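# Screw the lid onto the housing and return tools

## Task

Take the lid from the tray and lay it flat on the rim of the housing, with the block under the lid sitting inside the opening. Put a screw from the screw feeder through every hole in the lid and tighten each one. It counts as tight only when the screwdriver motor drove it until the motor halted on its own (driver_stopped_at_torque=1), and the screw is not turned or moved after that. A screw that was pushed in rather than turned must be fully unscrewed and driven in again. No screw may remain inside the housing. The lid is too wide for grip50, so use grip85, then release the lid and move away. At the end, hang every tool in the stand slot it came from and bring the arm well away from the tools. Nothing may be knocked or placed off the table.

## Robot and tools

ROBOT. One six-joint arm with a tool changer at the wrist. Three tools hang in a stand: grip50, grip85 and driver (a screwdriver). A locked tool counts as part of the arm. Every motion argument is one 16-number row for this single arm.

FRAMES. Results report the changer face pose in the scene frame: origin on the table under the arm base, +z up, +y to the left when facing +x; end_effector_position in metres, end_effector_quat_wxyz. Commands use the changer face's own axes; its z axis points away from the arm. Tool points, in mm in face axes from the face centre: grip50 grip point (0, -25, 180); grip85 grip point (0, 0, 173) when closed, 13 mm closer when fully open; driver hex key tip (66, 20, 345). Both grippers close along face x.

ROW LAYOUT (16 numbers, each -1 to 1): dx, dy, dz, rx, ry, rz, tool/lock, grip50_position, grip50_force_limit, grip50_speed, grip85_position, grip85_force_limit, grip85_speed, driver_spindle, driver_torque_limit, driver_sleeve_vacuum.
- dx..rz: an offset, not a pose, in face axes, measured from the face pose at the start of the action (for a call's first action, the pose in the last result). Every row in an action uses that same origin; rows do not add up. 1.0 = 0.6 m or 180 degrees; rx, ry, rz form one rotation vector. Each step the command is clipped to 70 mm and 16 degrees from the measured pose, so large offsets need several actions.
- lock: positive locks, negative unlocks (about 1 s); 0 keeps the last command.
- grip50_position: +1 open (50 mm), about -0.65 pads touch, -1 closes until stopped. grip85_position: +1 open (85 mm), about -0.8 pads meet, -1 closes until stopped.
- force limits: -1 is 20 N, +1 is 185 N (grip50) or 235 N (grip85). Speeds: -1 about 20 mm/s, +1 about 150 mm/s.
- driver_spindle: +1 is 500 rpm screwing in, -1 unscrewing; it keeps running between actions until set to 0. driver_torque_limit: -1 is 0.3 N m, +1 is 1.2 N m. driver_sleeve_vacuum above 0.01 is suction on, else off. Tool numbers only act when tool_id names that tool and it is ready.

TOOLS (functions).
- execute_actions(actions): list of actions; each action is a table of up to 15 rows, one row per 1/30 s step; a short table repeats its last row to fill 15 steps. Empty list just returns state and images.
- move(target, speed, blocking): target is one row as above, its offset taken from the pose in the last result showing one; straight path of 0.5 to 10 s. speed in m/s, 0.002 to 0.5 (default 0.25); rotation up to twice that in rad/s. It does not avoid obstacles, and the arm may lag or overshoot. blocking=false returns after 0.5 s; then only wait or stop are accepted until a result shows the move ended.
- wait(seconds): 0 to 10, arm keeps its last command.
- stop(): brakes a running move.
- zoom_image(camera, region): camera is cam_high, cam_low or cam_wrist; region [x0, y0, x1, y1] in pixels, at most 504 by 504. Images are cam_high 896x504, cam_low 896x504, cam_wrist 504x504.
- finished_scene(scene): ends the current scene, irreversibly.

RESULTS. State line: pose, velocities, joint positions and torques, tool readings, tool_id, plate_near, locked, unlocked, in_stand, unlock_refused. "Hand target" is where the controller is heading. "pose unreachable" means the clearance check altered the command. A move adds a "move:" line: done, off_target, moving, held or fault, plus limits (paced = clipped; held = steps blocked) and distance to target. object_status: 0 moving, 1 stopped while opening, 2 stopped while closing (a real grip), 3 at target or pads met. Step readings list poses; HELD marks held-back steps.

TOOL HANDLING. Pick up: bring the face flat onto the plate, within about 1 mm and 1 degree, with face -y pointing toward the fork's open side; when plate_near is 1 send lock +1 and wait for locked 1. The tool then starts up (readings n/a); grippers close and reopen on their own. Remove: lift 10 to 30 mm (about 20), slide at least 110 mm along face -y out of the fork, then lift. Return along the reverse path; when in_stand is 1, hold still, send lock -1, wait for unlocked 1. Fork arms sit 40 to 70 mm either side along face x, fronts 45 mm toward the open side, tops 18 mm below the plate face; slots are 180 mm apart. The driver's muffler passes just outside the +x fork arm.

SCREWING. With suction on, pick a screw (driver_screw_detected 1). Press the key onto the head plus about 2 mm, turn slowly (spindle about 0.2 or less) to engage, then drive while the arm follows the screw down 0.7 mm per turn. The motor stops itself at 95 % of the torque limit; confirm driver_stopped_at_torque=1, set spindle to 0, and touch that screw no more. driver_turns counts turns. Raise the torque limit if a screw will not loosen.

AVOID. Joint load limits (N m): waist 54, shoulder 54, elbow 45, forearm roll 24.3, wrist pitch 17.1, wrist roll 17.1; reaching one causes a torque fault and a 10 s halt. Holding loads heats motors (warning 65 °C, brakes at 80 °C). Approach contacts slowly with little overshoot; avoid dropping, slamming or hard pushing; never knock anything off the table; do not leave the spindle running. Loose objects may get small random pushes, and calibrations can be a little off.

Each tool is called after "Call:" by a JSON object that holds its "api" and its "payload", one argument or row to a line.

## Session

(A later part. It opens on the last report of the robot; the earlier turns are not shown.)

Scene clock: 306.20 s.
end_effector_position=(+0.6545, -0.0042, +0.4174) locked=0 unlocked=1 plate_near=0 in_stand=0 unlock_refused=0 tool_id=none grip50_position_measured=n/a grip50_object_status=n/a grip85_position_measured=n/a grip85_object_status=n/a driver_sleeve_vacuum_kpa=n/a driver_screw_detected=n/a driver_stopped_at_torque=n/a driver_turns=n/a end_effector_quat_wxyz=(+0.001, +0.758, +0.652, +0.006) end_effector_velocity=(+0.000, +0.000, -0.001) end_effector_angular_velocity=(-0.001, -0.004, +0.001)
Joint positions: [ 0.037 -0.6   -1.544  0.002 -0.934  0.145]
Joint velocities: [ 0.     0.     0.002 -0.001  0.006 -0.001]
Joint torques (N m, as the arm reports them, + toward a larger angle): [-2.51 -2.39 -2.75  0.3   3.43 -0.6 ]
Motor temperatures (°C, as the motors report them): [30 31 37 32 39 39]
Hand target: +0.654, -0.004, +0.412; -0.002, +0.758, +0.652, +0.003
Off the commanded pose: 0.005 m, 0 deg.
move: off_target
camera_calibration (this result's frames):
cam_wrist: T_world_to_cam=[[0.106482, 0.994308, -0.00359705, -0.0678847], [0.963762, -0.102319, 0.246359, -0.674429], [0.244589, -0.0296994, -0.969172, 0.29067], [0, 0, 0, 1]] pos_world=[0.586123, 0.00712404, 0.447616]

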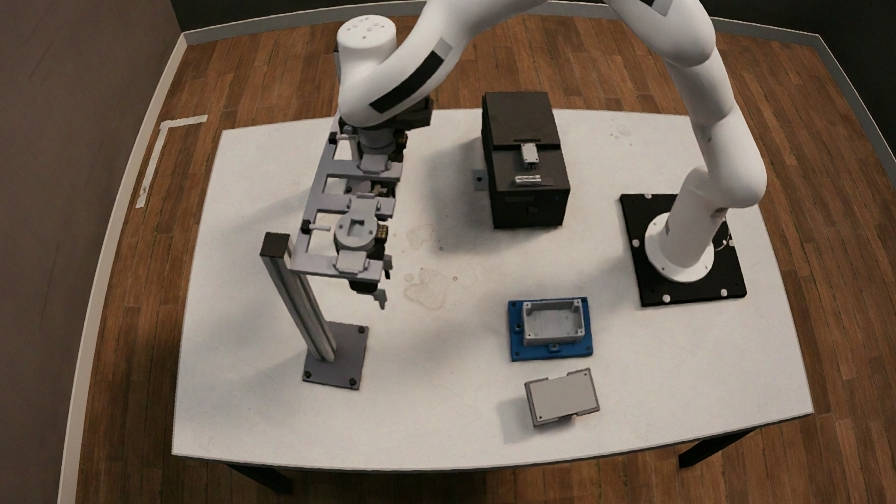

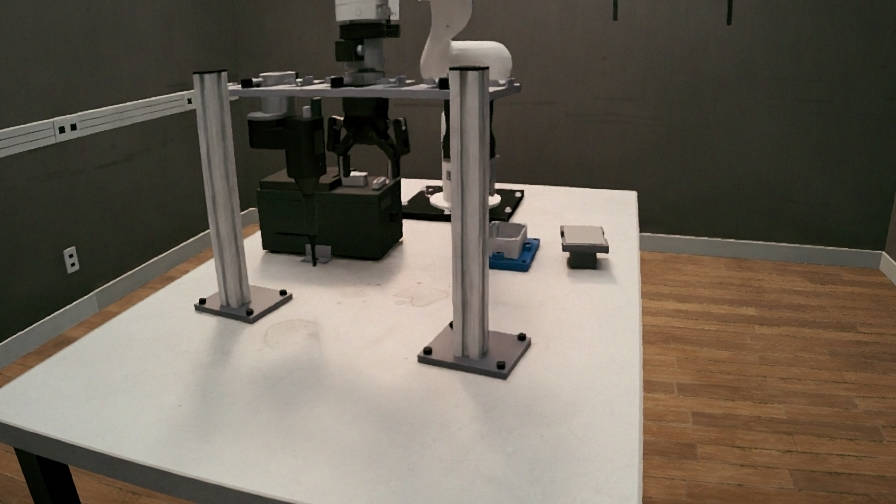

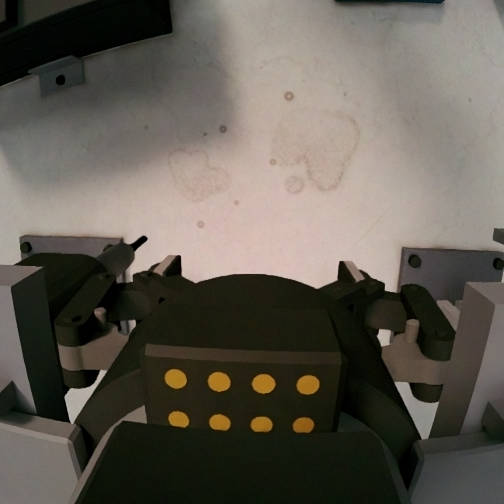

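Call:
{"api": "move", "payload": {
  "target": [0, -0.0012, -0.007, 0.0026,0,0, 0,0,0,0,0,0,0,0,0,0],
  "speed": 0.01
}}

Call:
{"api": "move", "payload": {
  "target": [0, -0.0042, 0, 0,0,0, 0,0,0,0,0,0,0,0,0,0],
  "speed": 0.005
}}

Call:
{"api": "zoom_image", "payload": {
  "camera": "cam_wrist",
  "region": [60, 250, 440, 504]
}}

Scene clock: 358.17 s.
end_effector_position=(+0.6537, -0.0041, +0.4211) locked=0 unlocked=1 plate_near=0 in_stand=0 unlock_refused=0 tool_id=none grip50_position_measured=n/a grip50_object_status=n/a grip85_position_measured=n/a grip85_object_status=n/a driver_sleeve_vacuum_kpa=n/a driver_screw_detected=n/a driver_stopped_at_torque=n/a driver_turns=n/a end_effector_quat_wxyz=(-0.003, +0.758, +0.652, +0.003) end_effector_velocity=(+0.001, +0.000, +0.003) end_effector_angular_velocity=(+0.000, -0.004, +0.001)
Joint positions: [ 0.037 -0.599 -1.551  0.003 -0.951  0.144]
Joint velocities: [ 0.001  0.002 -0.003  0.    -0.002 -0.   ]
Joint torques (N m, as the arm reports them, + toward a larger angle): [ -1.07  47.48 -17.95   0.07  -0.07  -0.2 ]
Motor temperatures (°C, as the motors report them): [30 30 36 32 40 39]
Hand target: +0.654, -0.004, +0.422; -0.003, +0.758, +0.652, +0.004
Off the commanded pose: 0.000 m, 0 deg.
move: done
camera_calibration (this result's frames):
cam_wrist: T_world_to_cam=[[0.106351, 0.994323, -0.00326658, -0.0679324], [0.965847, -0.102524, 0.237968, -0.672412], [0.236282, -0.0284632, -0.971268, 0.300836], [0, 0, 0, 1]] pos_world=[0.58559, 0.00717126, 0.451982]

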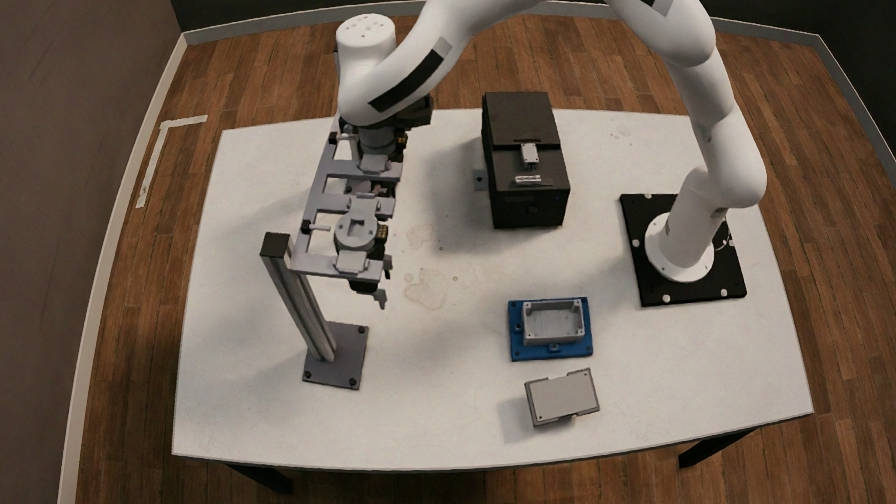

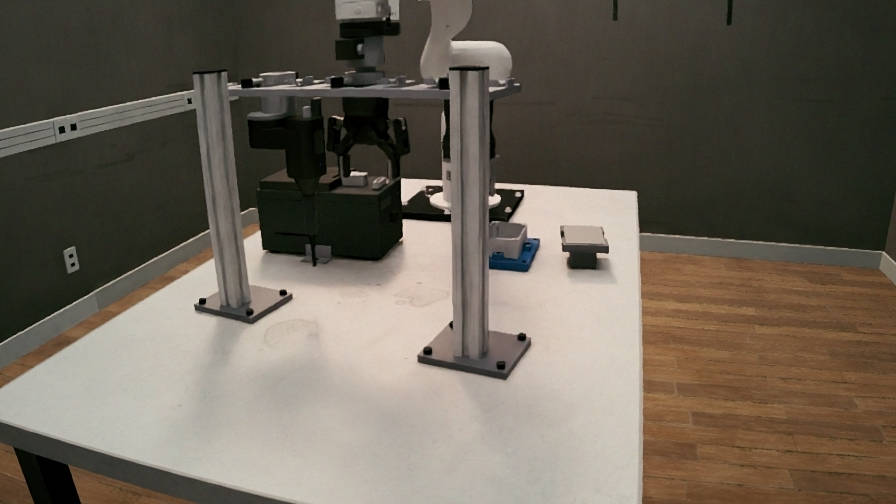

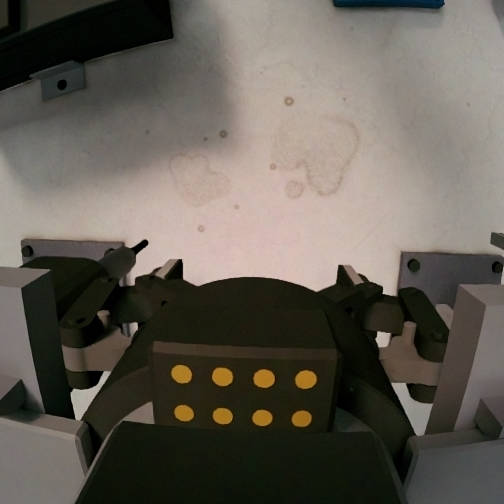

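Scene clock: 358.90 s.
end_effector_position=(+0.6512, -0.0038, +0.4211) locked=0 unlocked=1 plate_near=0 in_stand=0 unlock_refused=0 tool_id=none grip50_position_measured=n/a grip50_object_status=n/a grip85_position_measured=n/a grip85_object_status=n/a driver_sleeve_vacuum_kpa=n/a driver_screw_detected=n/a driver_stopped_at_torque=n/a driver_turns=n/a end_effector_quat_wxyz=(-0.003, +0.758, +0.652, +0.003) end_effector_velocity=(-0.000, -0.000, -0.001) end_effector_angular_velocity=(-0.000, +0.001, -0.000)
Joint positions: [ 0.037 -0.593 -1.541  0.003 -0.948  0.145]
Joint velocities: [ 0.     0.     0.002 -0.     0.     0.   ]
Joint torques (N m, as the arm reports them, + toward a larger angle): [ -2.46  47.14 -17.8    0.13   0.07  -0.36]
Motor temperatures (°C, as the motors report them): [30 30 36 32 40 39]
Hand target: +0.651, -0.004, +0.421; -0.003, +0.758, +0.652, +0.003
Off the commanded pose: 0.000 m, 0 deg.
move: done
camera_calibration (this result's frames):
cam_wrist: T_world_to_cam=[[0.106354, 0.994323, -0.00326898, -0.0680445], [0.965847, -0.102526, 0.237966, -0.669993], [0.23628, -0.0284659, -0.971268, 0.301435], [0, 0, 0, 1]] pos_world=[0.583124, 0.00754731, 0.451987]

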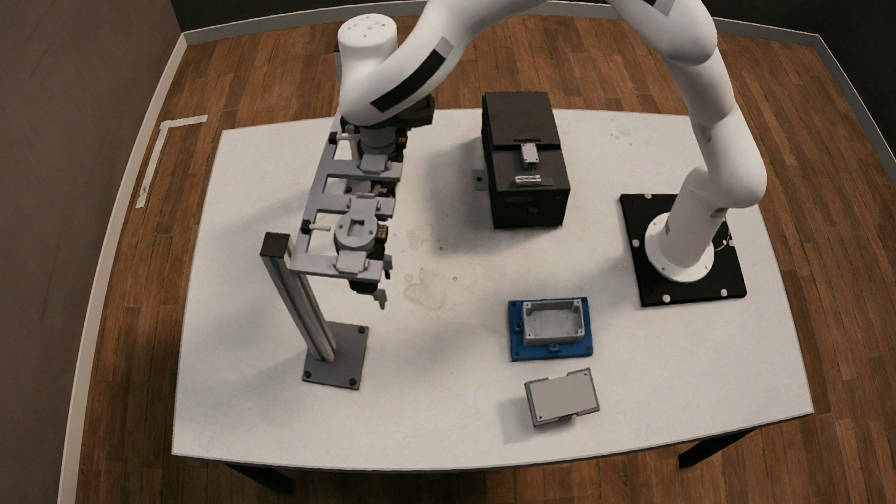

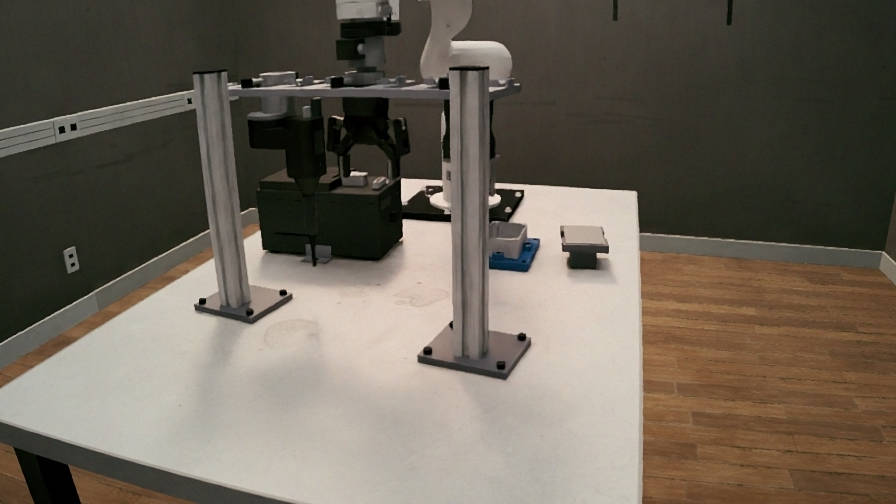

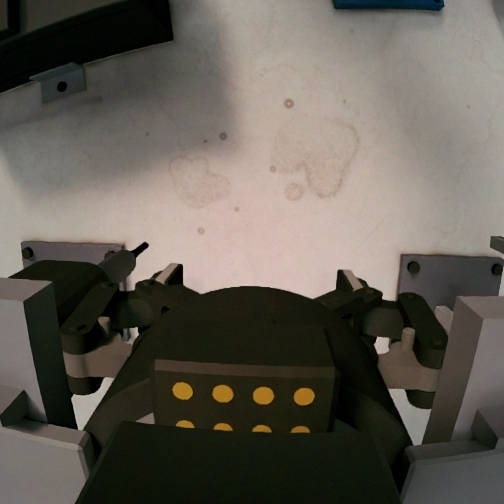

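Region (60, 250, 440, 504) of cam_wrist's 504x504 image, scaled by 1.326, with more detail than that image has; it fills the top 337 rows of this view, and the rest is white.

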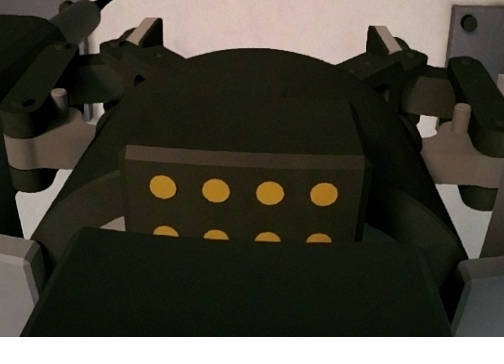

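Descend in small steps with gentle overtravel.

Call:
{"api": "move", "payload": {
  "target": [0, 0, 0.008, 0,0,0, 0,0,0,0,0,0,0,0,0,0],
  "speed": 0.006
}}

Scene clock: 363.07 s.
end_effector_position=(+0.6512, -0.0038, +0.4163) locked=0 unlocked=1 plate_near=0 in_stand=0 unlock_refused=0 tool_id=none grip50_position_measured=n/a grip50_object_status=n/a grip85_position_measured=n/a grip85_object_status=n/a driver_sleeve_vacuum_kpa=n/a driver_screw_detected=n/a driver_stopped_at_torque=n/a driver_turns=n/a end_effector_quat_wxyz=(-0.003, +0.758, +0.652, +0.003) end_effector_velocity=(-0.000, +0.000, -0.000) end_effector_angular_velocity=(+0.000, +0.000, +0.001)
Joint positions: [ 0.037 -0.596 -1.536  0.003 -0.939  0.145]
Joint velocities: [ 0.001 -0.     0.     0.     0.    -0.   ]
Joint torques (N m, as the arm reports them, + toward a larger angle): [ -0.22  45.96 -16.79   0.58  -0.42  -0.3 ]
Motor temperatures (°C, as the motors report them): [30 30 36 32 40 39]
Hand target: +0.651, -0.004, +0.416; -0.003, +0.758, +0.652, +0.003
Off the commanded pose: 0.000 m, 0 deg.
move: done
camera_calibration (this result's frames):
cam_wrist: T_world_to_cam=[[0.106463, 0.994311, -0.00334055, -0.0680542], [0.965878, -0.10262, 0.237798, -0.668772], [0.236103, -0.0285433, -0.971309, 0.296884], [0, 0, 0, 1]] pos_world=[0.583103, 0.00751193, 0.447172]

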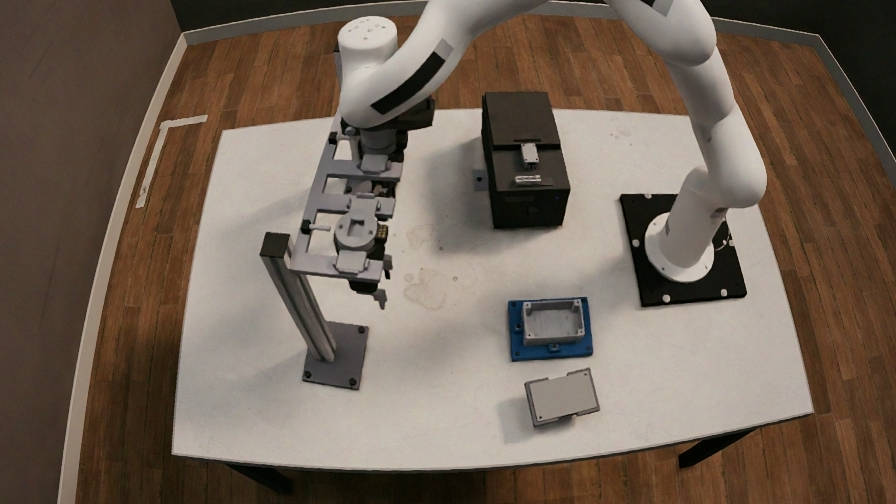

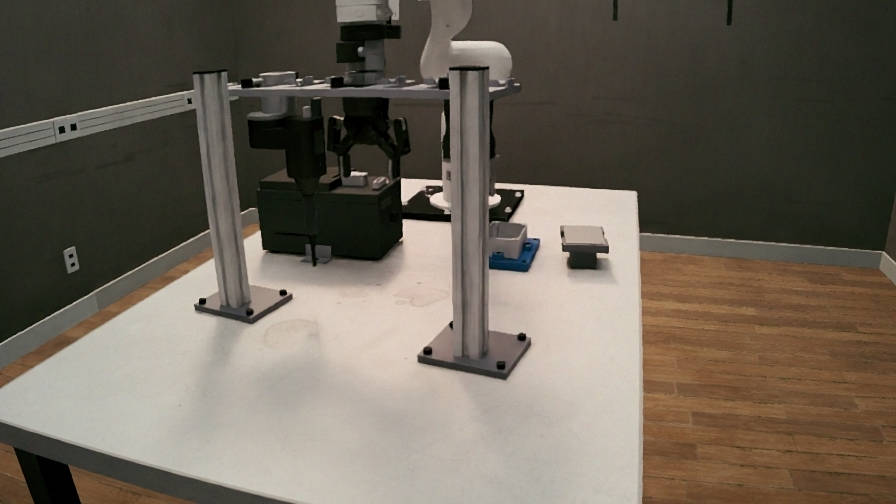

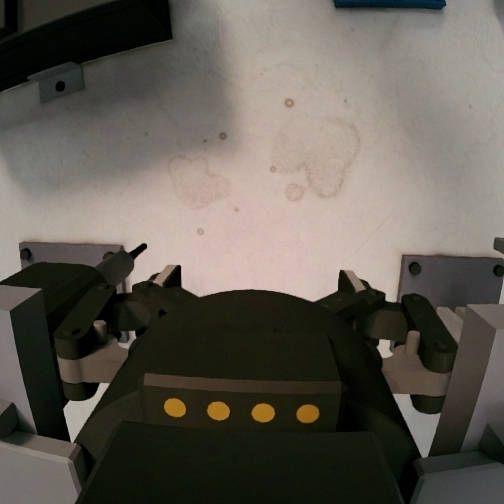

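Passed the previous stop. Continue.

Call:
{"api": "move", "payload": {
  "target": [0, 0, 0.006, 0,0,0, 0,0,0,0,0,0,0,0,0,0],
  "speed": 0.005
}}

Scene clock: 367.63 s.
end_effector_position=(+0.6513, -0.0039, +0.4129) locked=0 unlocked=1 plate_near=0 in_stand=1 unlock_refused=0 tool_id=none grip50_position_measured=n/a grip50_object_status=n/a grip85_position_measured=n/a grip85_object_status=n/a driver_sleeve_vacuum_kpa=n/a driver_screw_detected=n/a driver_stopped_at_torque=n/a driver_turns=n/a end_effector_quat_wxyz=(-0.003, +0.758, +0.652, +0.003) end_effector_velocity=(-0.000, -0.000, -0.001) end_effector_angular_velocity=(+0.000, +0.000, -0.001)
Joint positions: [ 0.037 -0.599 -1.532  0.003 -0.932  0.145]
Joint velocities: [-0.    -0.     0.001  0.     0.001  0.001]
Joint torques (N m, as the arm reports them, + toward a larger angle): [  1.86  46.64 -15.9    0.55  -0.66  -0.22]
Motor temperatures (°C, as the motors report them): [30 30 36 32 40 39]
Hand target: +0.651, -0.004, +0.413; -0.003, +0.758, +0.652, +0.003
Off the commanded pose: 0.000 m, 0 deg.
move: done
camera_calibration (this result's frames):
cam_wrist: T_world_to_cam=[[0.106474, 0.99431, -0.00334858, -0.0680422], [0.965776, -0.102616, 0.238215, -0.668137], [0.236516, -0.0285978, -0.971207, 0.293202], [0, 0, 0, 1]] pos_world=[0.583168, 0.00747807, 0.443693]

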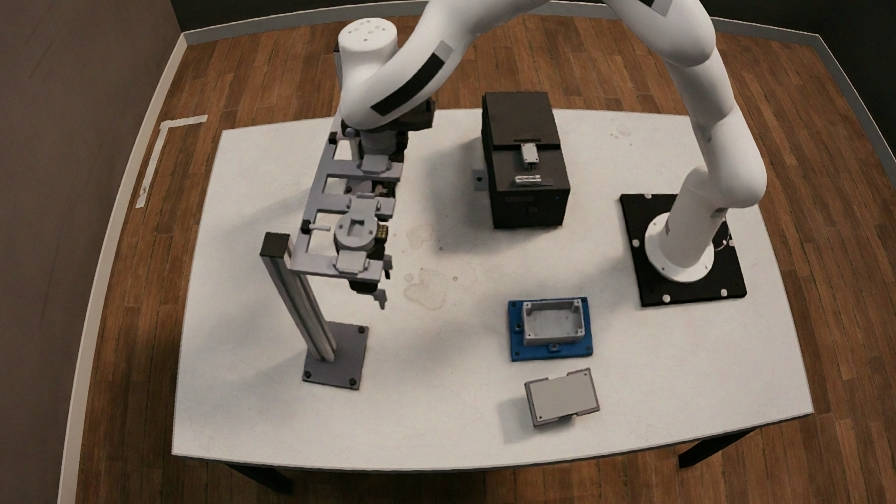

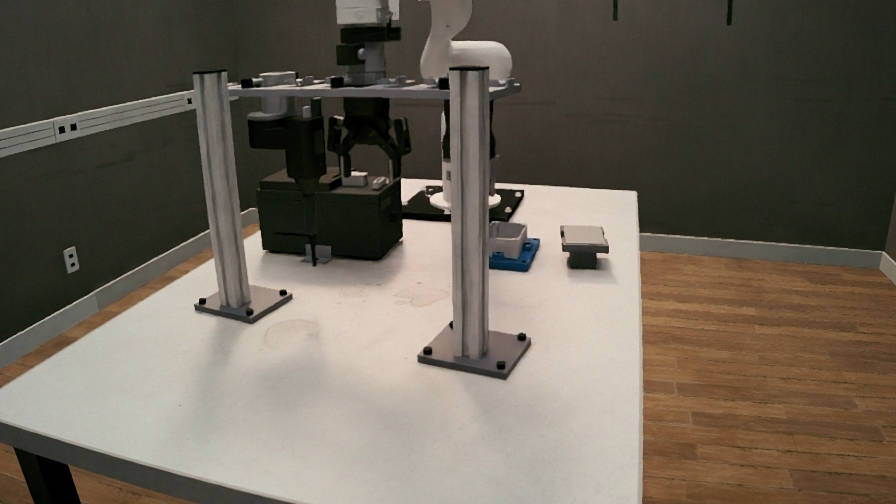

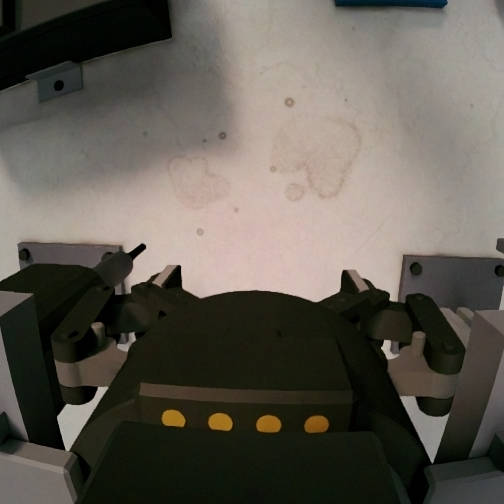

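Call:
{"api": "move", "payload": {
  "target": [0, 0, 0.003, 0,0,0, 0,0,0,0,0,0,0,0,0,0],
  "speed": 0.004
}}

Scene clock: 372.60 s.
end_effector_position=(+0.6514, -0.0040, +0.4116) locked=0 unlocked=1 plate_near=1 in_stand=1 unlock_refused=0 tool_id=none grip50_position_measured=n/a grip50_object_status=n/a grip85_position_measured=n/a grip85_object_status=n/a driver_sleeve_vacuum_kpa=n/a driver_screw_detected=n/a driver_stopped_at_torque=n/a driver_turns=n/a end_effector_quat_wxyz=(-0.002, +0.758, +0.652, +0.004) end_effector_velocity=(-0.001, -0.000, -0.001) end_effector_angular_velocity=(-0.000, +0.003, -0.000)
Joint positions: [ 0.037 -0.6   -1.53   0.003 -0.929  0.145]
Joint velocities: [-0.    -0.001  0.002 -0.    -0.    -0.   ]
Joint torques (N m, as the arm reports them, + toward a larger angle): [  6.5   36.11 -12.51   1.4   -0.67  -0.61]
Motor temperatures (°C, as the motors report them): [30 30 36 32 40 39]
Hand target: +0.651, -0.004, +0.411; -0.003, +0.758, +0.652, +0.003
Off the commanded pose: 0.001 m, 0 deg.
move: done
camera_calibration (this result's frames):
cam_wrist: T_world_to_cam=[[0.106678, 0.994288, -0.00339187, -0.0680429], [0.965623, -0.102788, 0.238761, -0.668037], [0.237049, -0.0287459, -0.971072, 0.291528], [0, 0, 0, 1]] pos_world=[0.583224, 0.00736809, 0.442365]

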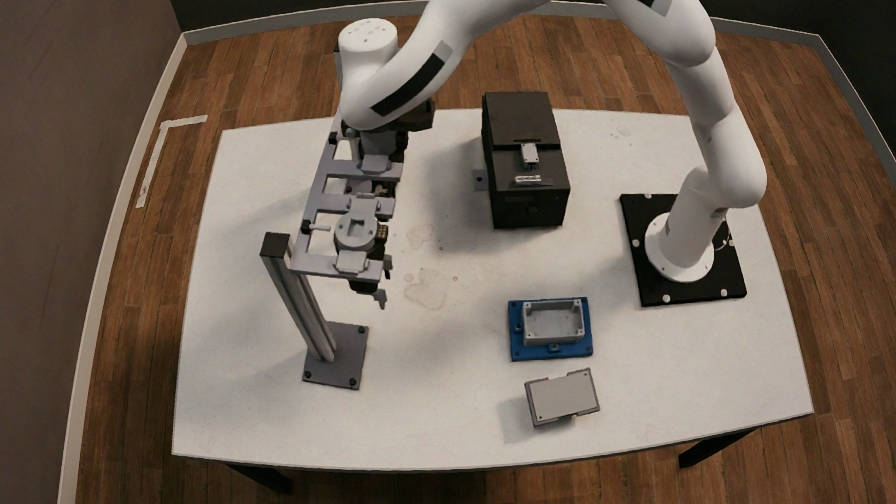

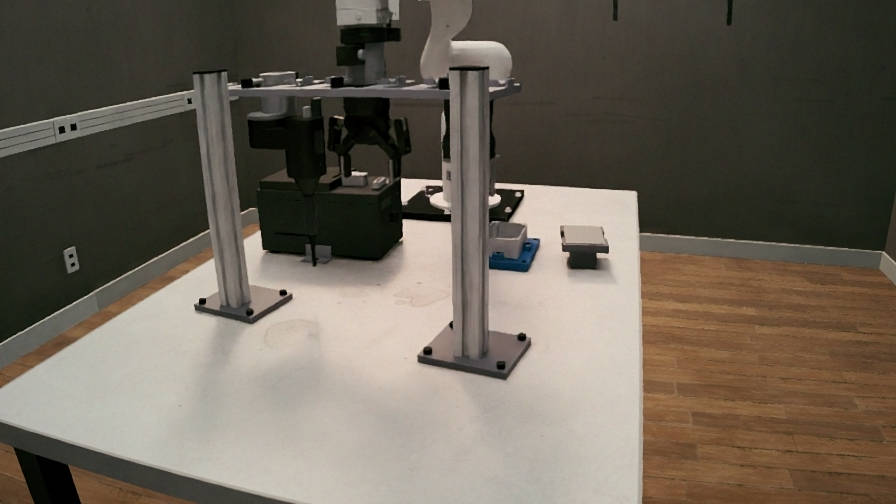

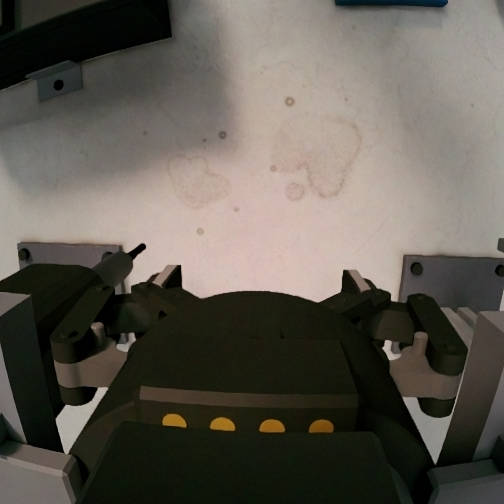

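Call:
{"api": "execute_actions", "payload": {
  "actions": [
    [[0,0,-0.0005,0,0,0,1,0,0,0,1,0,0,0,0,0]],
    [[0,0,0,0,0,0,1,0,0,0,1,0,0,0,0,0]],
    [[0,0,0,0,0,0,1,0,0,0,1,0,0,0,0,0]]
  ]
}}

Scene clock: 379.43 s.
end_effector_position=(+0.6515, -0.0040, +0.4118) locked=1 unlocked=0 plate_near=1 in_stand=1 unlock_refused=0 tool_id=grip85 grip50_position_measured=n/a grip50_object_status=n/a grip85_position_measured=n/a grip85_object_status=n/a driver_sleeve_vacuum_kpa=n/a driver_screw_detected=n/a driver_stopped_at_torque=n/a driver_turns=n/a end_effector_quat_wxyz=(-0.002, +0.758, +0.652, +0.004) end_effector_velocity=(-0.000, +0.000, -0.000) end_effector_angular_velocity=(-0.000, +0.003, +0.002)
Joint positions: [ 0.037 -0.6   -1.531  0.003 -0.929  0.145]
Joint velocities: [ 0.001 -0.    -0.    -0.    -0.002 -0.001]
Joint torques (N m, as the arm reports them, + toward a larger angle): [ 12.53  35.33 -12.54   4.4   -0.01  -0.28]
Motor temperatures (°C, as the motors report them): [30 30 36 32 40 39]
Hand target: +0.651, -0.004, +0.412; -0.002, +0.758, +0.652, +0.004
Off the commanded pose: 0.000 m, 0 deg.
Step readings (end_effector_position; steps 1 to 15: 1st action; 16 to 30: 2nd action; 31 to 45: 3rd action):
0: (+0.6513, -0.0039, +0.4111)
1: (+0.6513, -0.0039, +0.4111)
2: (+0.6513, -0.0039, +0.4112)
4: (+0.6513, -0.0039, +0.4113)
8: (+0.6513, -0.0039, +0.4113)
15: (+0.6513, -0.0039, +0.4114)
16: (+0.6513, -0.0039, +0.4114)
17: (+0.6513, -0.0039, +0.4114)
19: (+0.6513, -0.0039, +0.4114)
23: (+0.6514, -0.0040, +0.4115)
30: (+0.6515, -0.0040, +0.4117)
31: (+0.6514, -0.0040, +0.4117)
32: (+0.6515, -0.0040, +0.4117)
34: (+0.6515, -0.0040, +0.4118)
38: (+0.6515, -0.0040, +0.4118)
45: end_effector_position above
camera_calibration (this result's frames):
cam_wrist: T_world_to_cam=[[0.106302, 0.994328, -0.00337989, -0.0677932], [0.96558, -0.102416, 0.239095, -0.668273], [0.237393, -0.0286799, -0.97099, 0.291413], [0, 0, 0, 1]] pos_world=[0.583298, 0.00732448, 0.442511]

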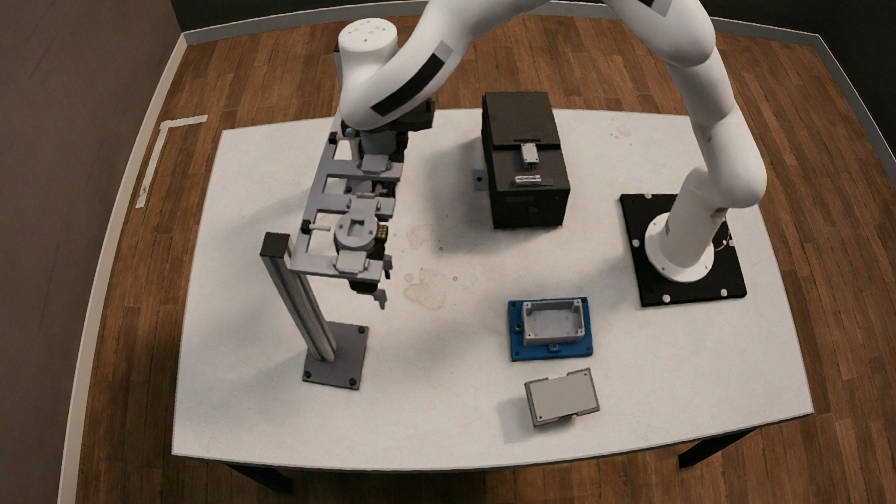

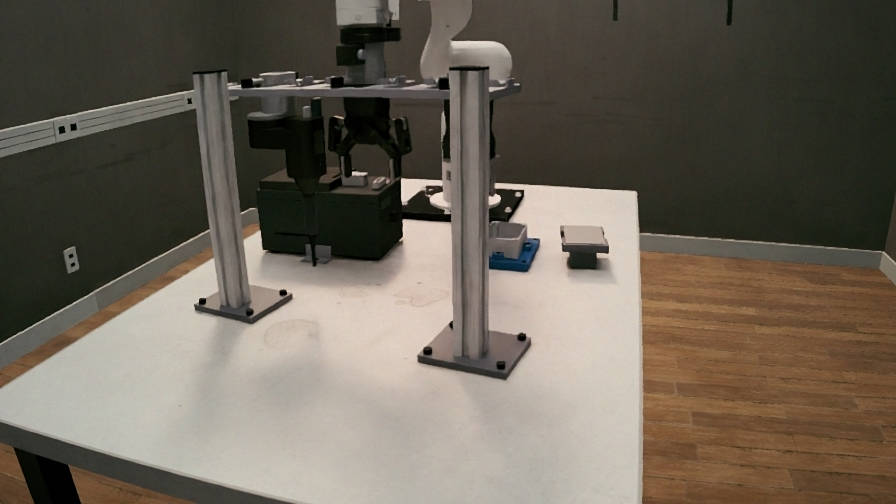

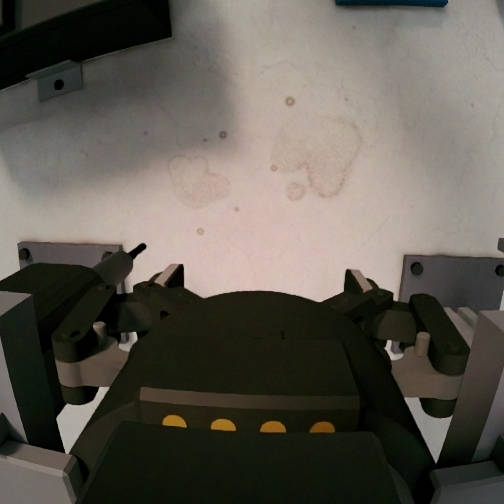

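Call:
{"api": "move", "payload": {
  "target": [0, 0, -0.033, 0,0,0, 0,0,0,0,1,0,0,0,0,0],
  "speed": 0.04
}}

Call:
{"api": "move", "payload": {
  "target": [0, -0.22, 0, 0,0,0, 0,0,0,0,1,0,0,0,0,0],
  "speed": 0.12
}}

Scene clock: 385.03 s.
end_effector_position=(+0.6513, -0.0040, +0.4313) locked=1 unlocked=0 plate_near=1 in_stand=0 unlock_refused=0 tool_id=grip85 grip50_position_measured=n/a grip50_object_status=n/a grip85_position_measured=3 grip85_object_status=3 driver_sleeve_vacuum_kpa=n/a driver_screw_detected=n/a driver_stopped_at_torque=n/a driver_turns=n/a end_effector_quat_wxyz=(-0.003, +0.758, +0.652, +0.004) end_effector_velocity=(+0.000, -0.001, +0.000) end_effector_angular_velocity=(-0.000, -0.001, -0.000)
Joint positions: [ 0.037 -0.585 -1.553  0.003 -0.967  0.145]
Joint velocities: [-0.001 -0.    -0.001 -0.    -0.    -0.   ]
Joint torques (N m, as the arm reports them, + toward a larger angle): [ -1.64  60.08 -22.36   0.61  -0.01  -0.34]
Motor temperatures (°C, as the motors report them): [30 30 36 32 40 39]
Hand target: +0.651, -0.004, +0.432; -0.002, +0.758, +0.652, +0.004
Off the commanded pose: 0.000 m, 0 deg.
move: done
camera_calibration (this result's frames):
cam_wrist: T_world_to_cam=[[0.106025, 0.994358, -0.00335445, -0.0675322], [0.965742, -0.102169, 0.238545, -0.672701], [0.236856, -0.0285311, -0.971126, 0.310864], [0, 0, 0, 1]] pos_world=[0.583186, 0.00729147, 0.462131]

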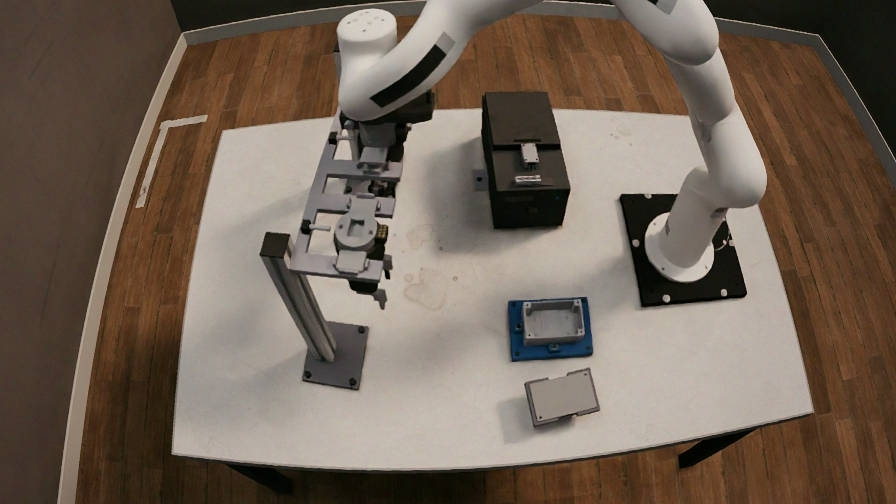

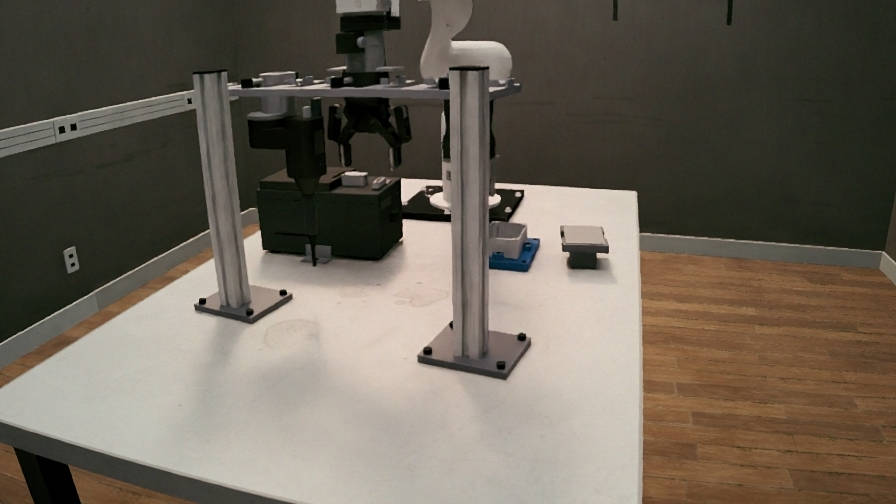

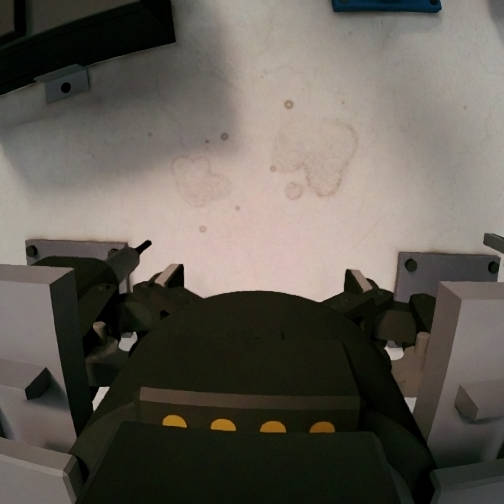

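Scene clock: 386.53 s.
end_effector_position=(+0.5210, +0.0158, +0.4313) locked=1 unlocked=0 plate_near=1 in_stand=0 unlock_refused=0 tool_id=grip85 grip50_position_measured=n/a grip50_object_status=n/a grip85_position_measured=3 grip85_object_status=3 driver_sleeve_vacuum_kpa=n/a driver_screw_detected=n/a driver_stopped_at_torque=n/a driver_turns=n/a end_effector_quat_wxyz=(-0.002, +0.758, +0.652, +0.004) end_effector_velocity=(-0.001, +0.000, -0.000) end_effector_angular_velocity=(-0.000, -0.000, -0.000)
Joint positions: [ 0.074 -0.266 -1.115  0.003 -0.847  0.182]
Joint velocities: [ 0.     0.002  0.003 -0.     0.002  0.001]
Joint torques (N m, as the arm reports them, + toward a larger angle): [ -1.6   40.34 -21.79   0.25   0.05  -0.32]
Motor temperatures (°C, as the motors report them): [30 30 36 32 40 39]
Hand target: +0.521, +0.016, +0.431; -0.003, +0.758, +0.652, +0.004
Off the commanded pose: 0.000 m, 0 deg.
move: done
camera_calibration (this result's frames):
cam_wrist: T_world_to_cam=[[0.106218, 0.994337, -0.00339027, -0.0734736], [0.965666, -0.102341, 0.238779, -0.54491], [0.23708, -0.0286365, -0.971068, 0.342132], [0, 0, 0, 1]] pos_world=[0.452893, 0.027088, 0.462097]

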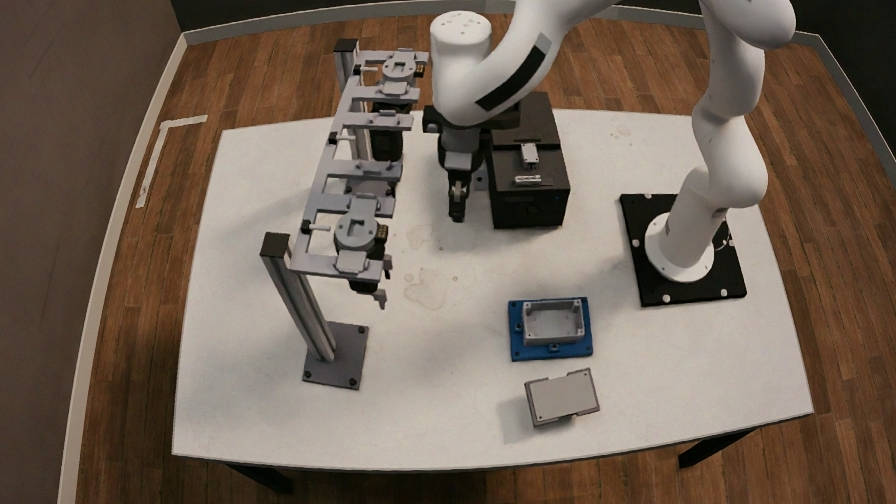

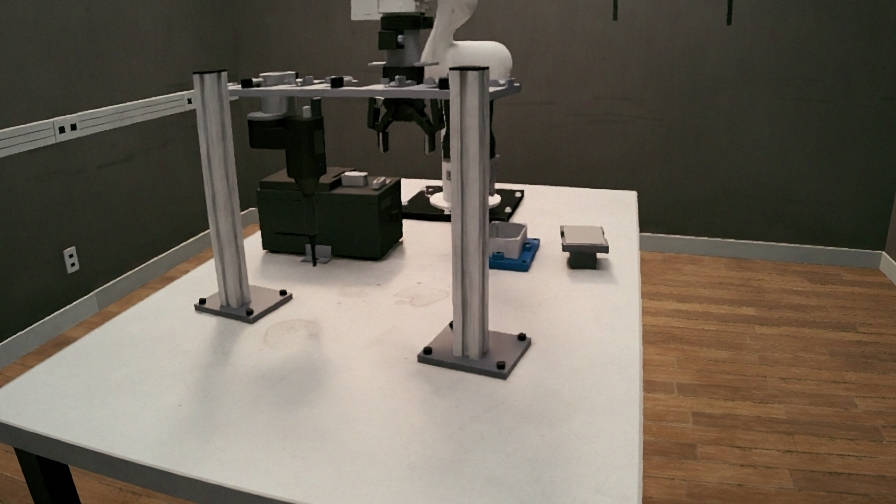

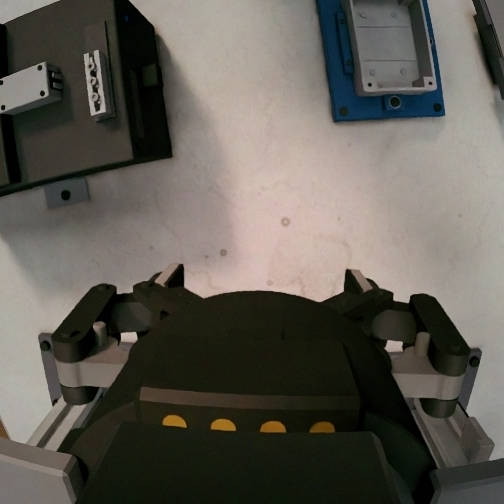

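Call:
{"api": "move", "payload": {
  "target": [0.381, -0.1955, 0.052, 0,0,-0.034, 0,0,0,0,1,0,0,0,0,0],
  "speed": 0.3
}}

Call:
{"api": "zoom_image", "payload": {
  "camera": "cam_wrist",
  "region": [40, 0, 504, 280]
}}

Scene clock: 413.13 s.
end_effector_position=(+0.4395, +0.2593, +0.4018) locked=1 unlocked=0 plate_near=1 in_stand=0 unlock_refused=0 tool_id=grip85 grip50_position_measured=n/a grip50_object_status=n/a grip85_position_measured=3 grip85_object_status=3 driver_sleeve_vacuum_kpa=n/a driver_screw_detected=n/a driver_stopped_at_torque=n/a driver_turns=n/a end_effector_quat_wxyz=(-0.003, +0.722, +0.692, +0.004) end_effector_velocity=(-0.000, +0.002, -0.000) end_effector_angular_velocity=(+0.001, -0.001, +0.000)
Joint positions: [ 0.576 -0.275 -1.051  0.003 -0.774  0.577]
Joint velocities: [ 0.004 -0.001 -0.002  0.     0.001  0.003]
Joint torques (N m, as the arm reports them, + toward a larger angle): [ -1.1   40.94 -20.76   0.34   0.06  -0.33]
Motor temperatures (°C, as the motors report them): [30 31 37 32 40 39]
Hand target: +0.439, +0.260, +0.402; -0.003, +0.722, +0.692, +0.004
Off the commanded pose: 0.000 m, 0 deg.
move: done
camera_calibration (this result's frames):
cam_wrist: T_world_to_cam=[[0.000126914, 0.999995, -0.00320374, -0.261972], [0.971039, 0.000642208, 0.238922, -0.463303], [0.238922, -0.00314128, -0.971034, 0.332359], [0, 0, 0, 1]] pos_world=[0.37051, 0.263312, 0.432586]

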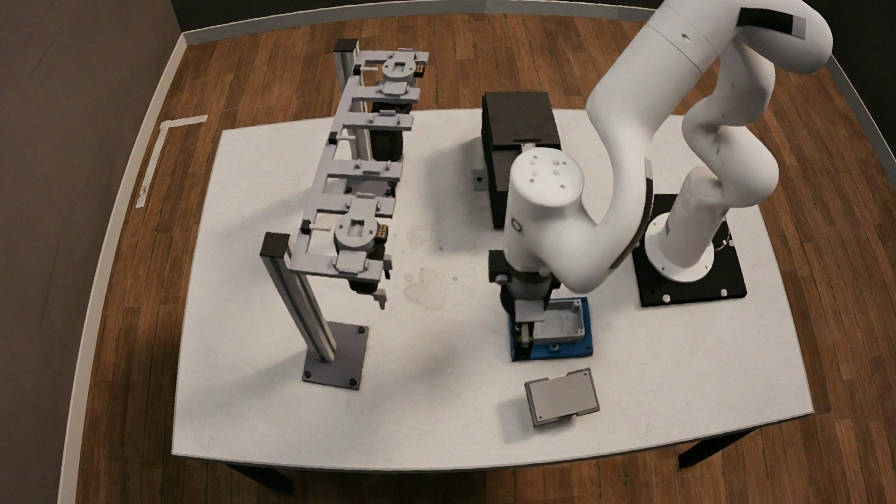

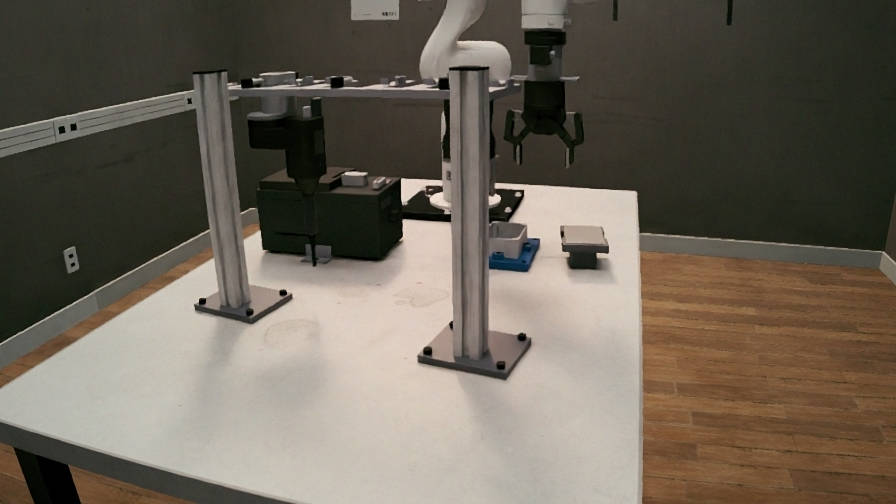

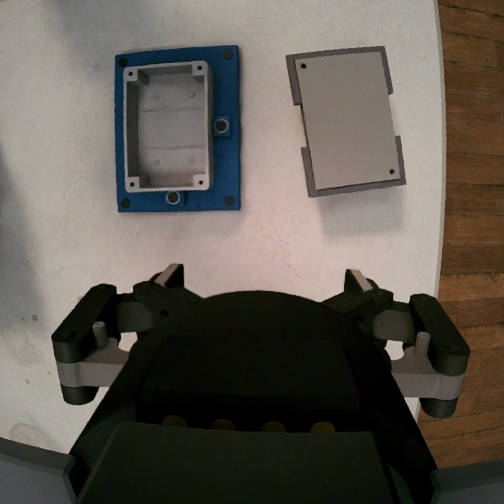

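Region (40, 0, 504, 280) of cam_wrist's 504x504 image, scaled by 1.086, with more detail than that image has; it fills the top 304 rows of this view, and the rest is white.

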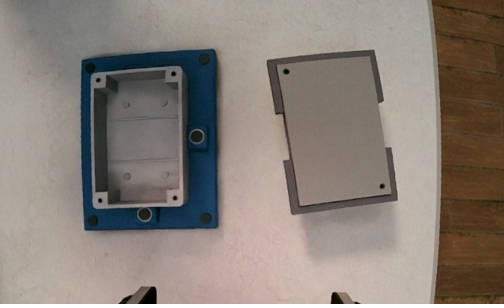

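Call:
{"api": "zoom_image", "payload": {
  "camera": "cam_wrist",
  "region": [100, 35, 260, 225]
}}

Call:
{"api": "zoom_image", "payload": {
  "camera": "cam_wrist",
  "region": [270, 30, 430, 220]
}}

Call:
{"api": "zoom_image", "payload": {
  "camera": "cam_low",
  "region": [470, 200, 630, 290]
}}

Region (100, 35, 260, 225) of cam_wrist's 504x504 image, scaled by 2.653, with more detail than that image has; it fills the left 424 columns of this view, and the rest is white.

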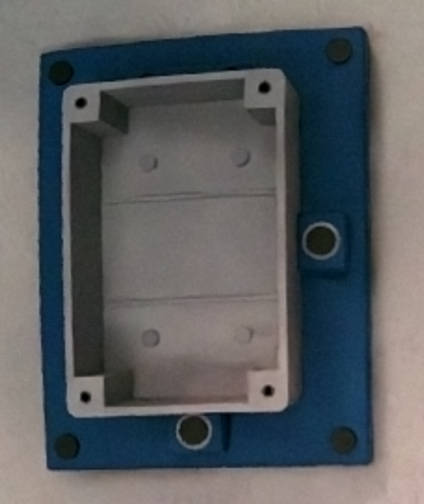

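Region (270, 30, 430, 220) of cam_wrist's 504x504 image, scaled by 2.653, with more detail than that image has; it fills the left 424 columns of this view, and the rest is white.

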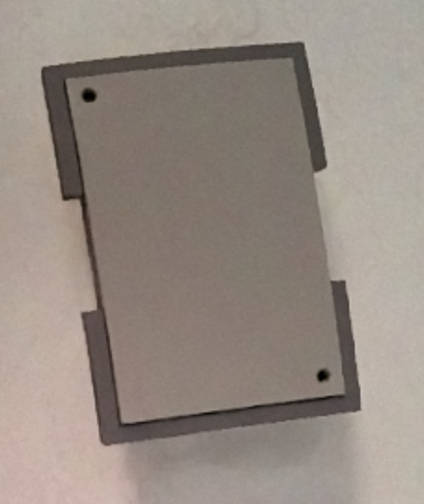

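Region (470, 200, 630, 290) of cam_low's 896x504 image, scaled by 3.150, with more detail than that image has; it fills the top 284 rows of this view, and the rest is white.

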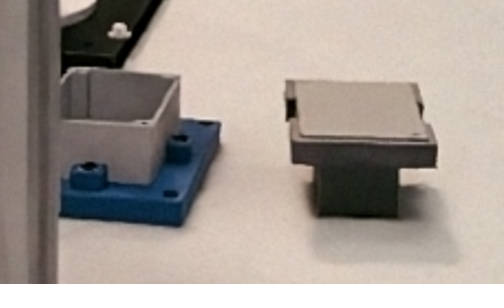

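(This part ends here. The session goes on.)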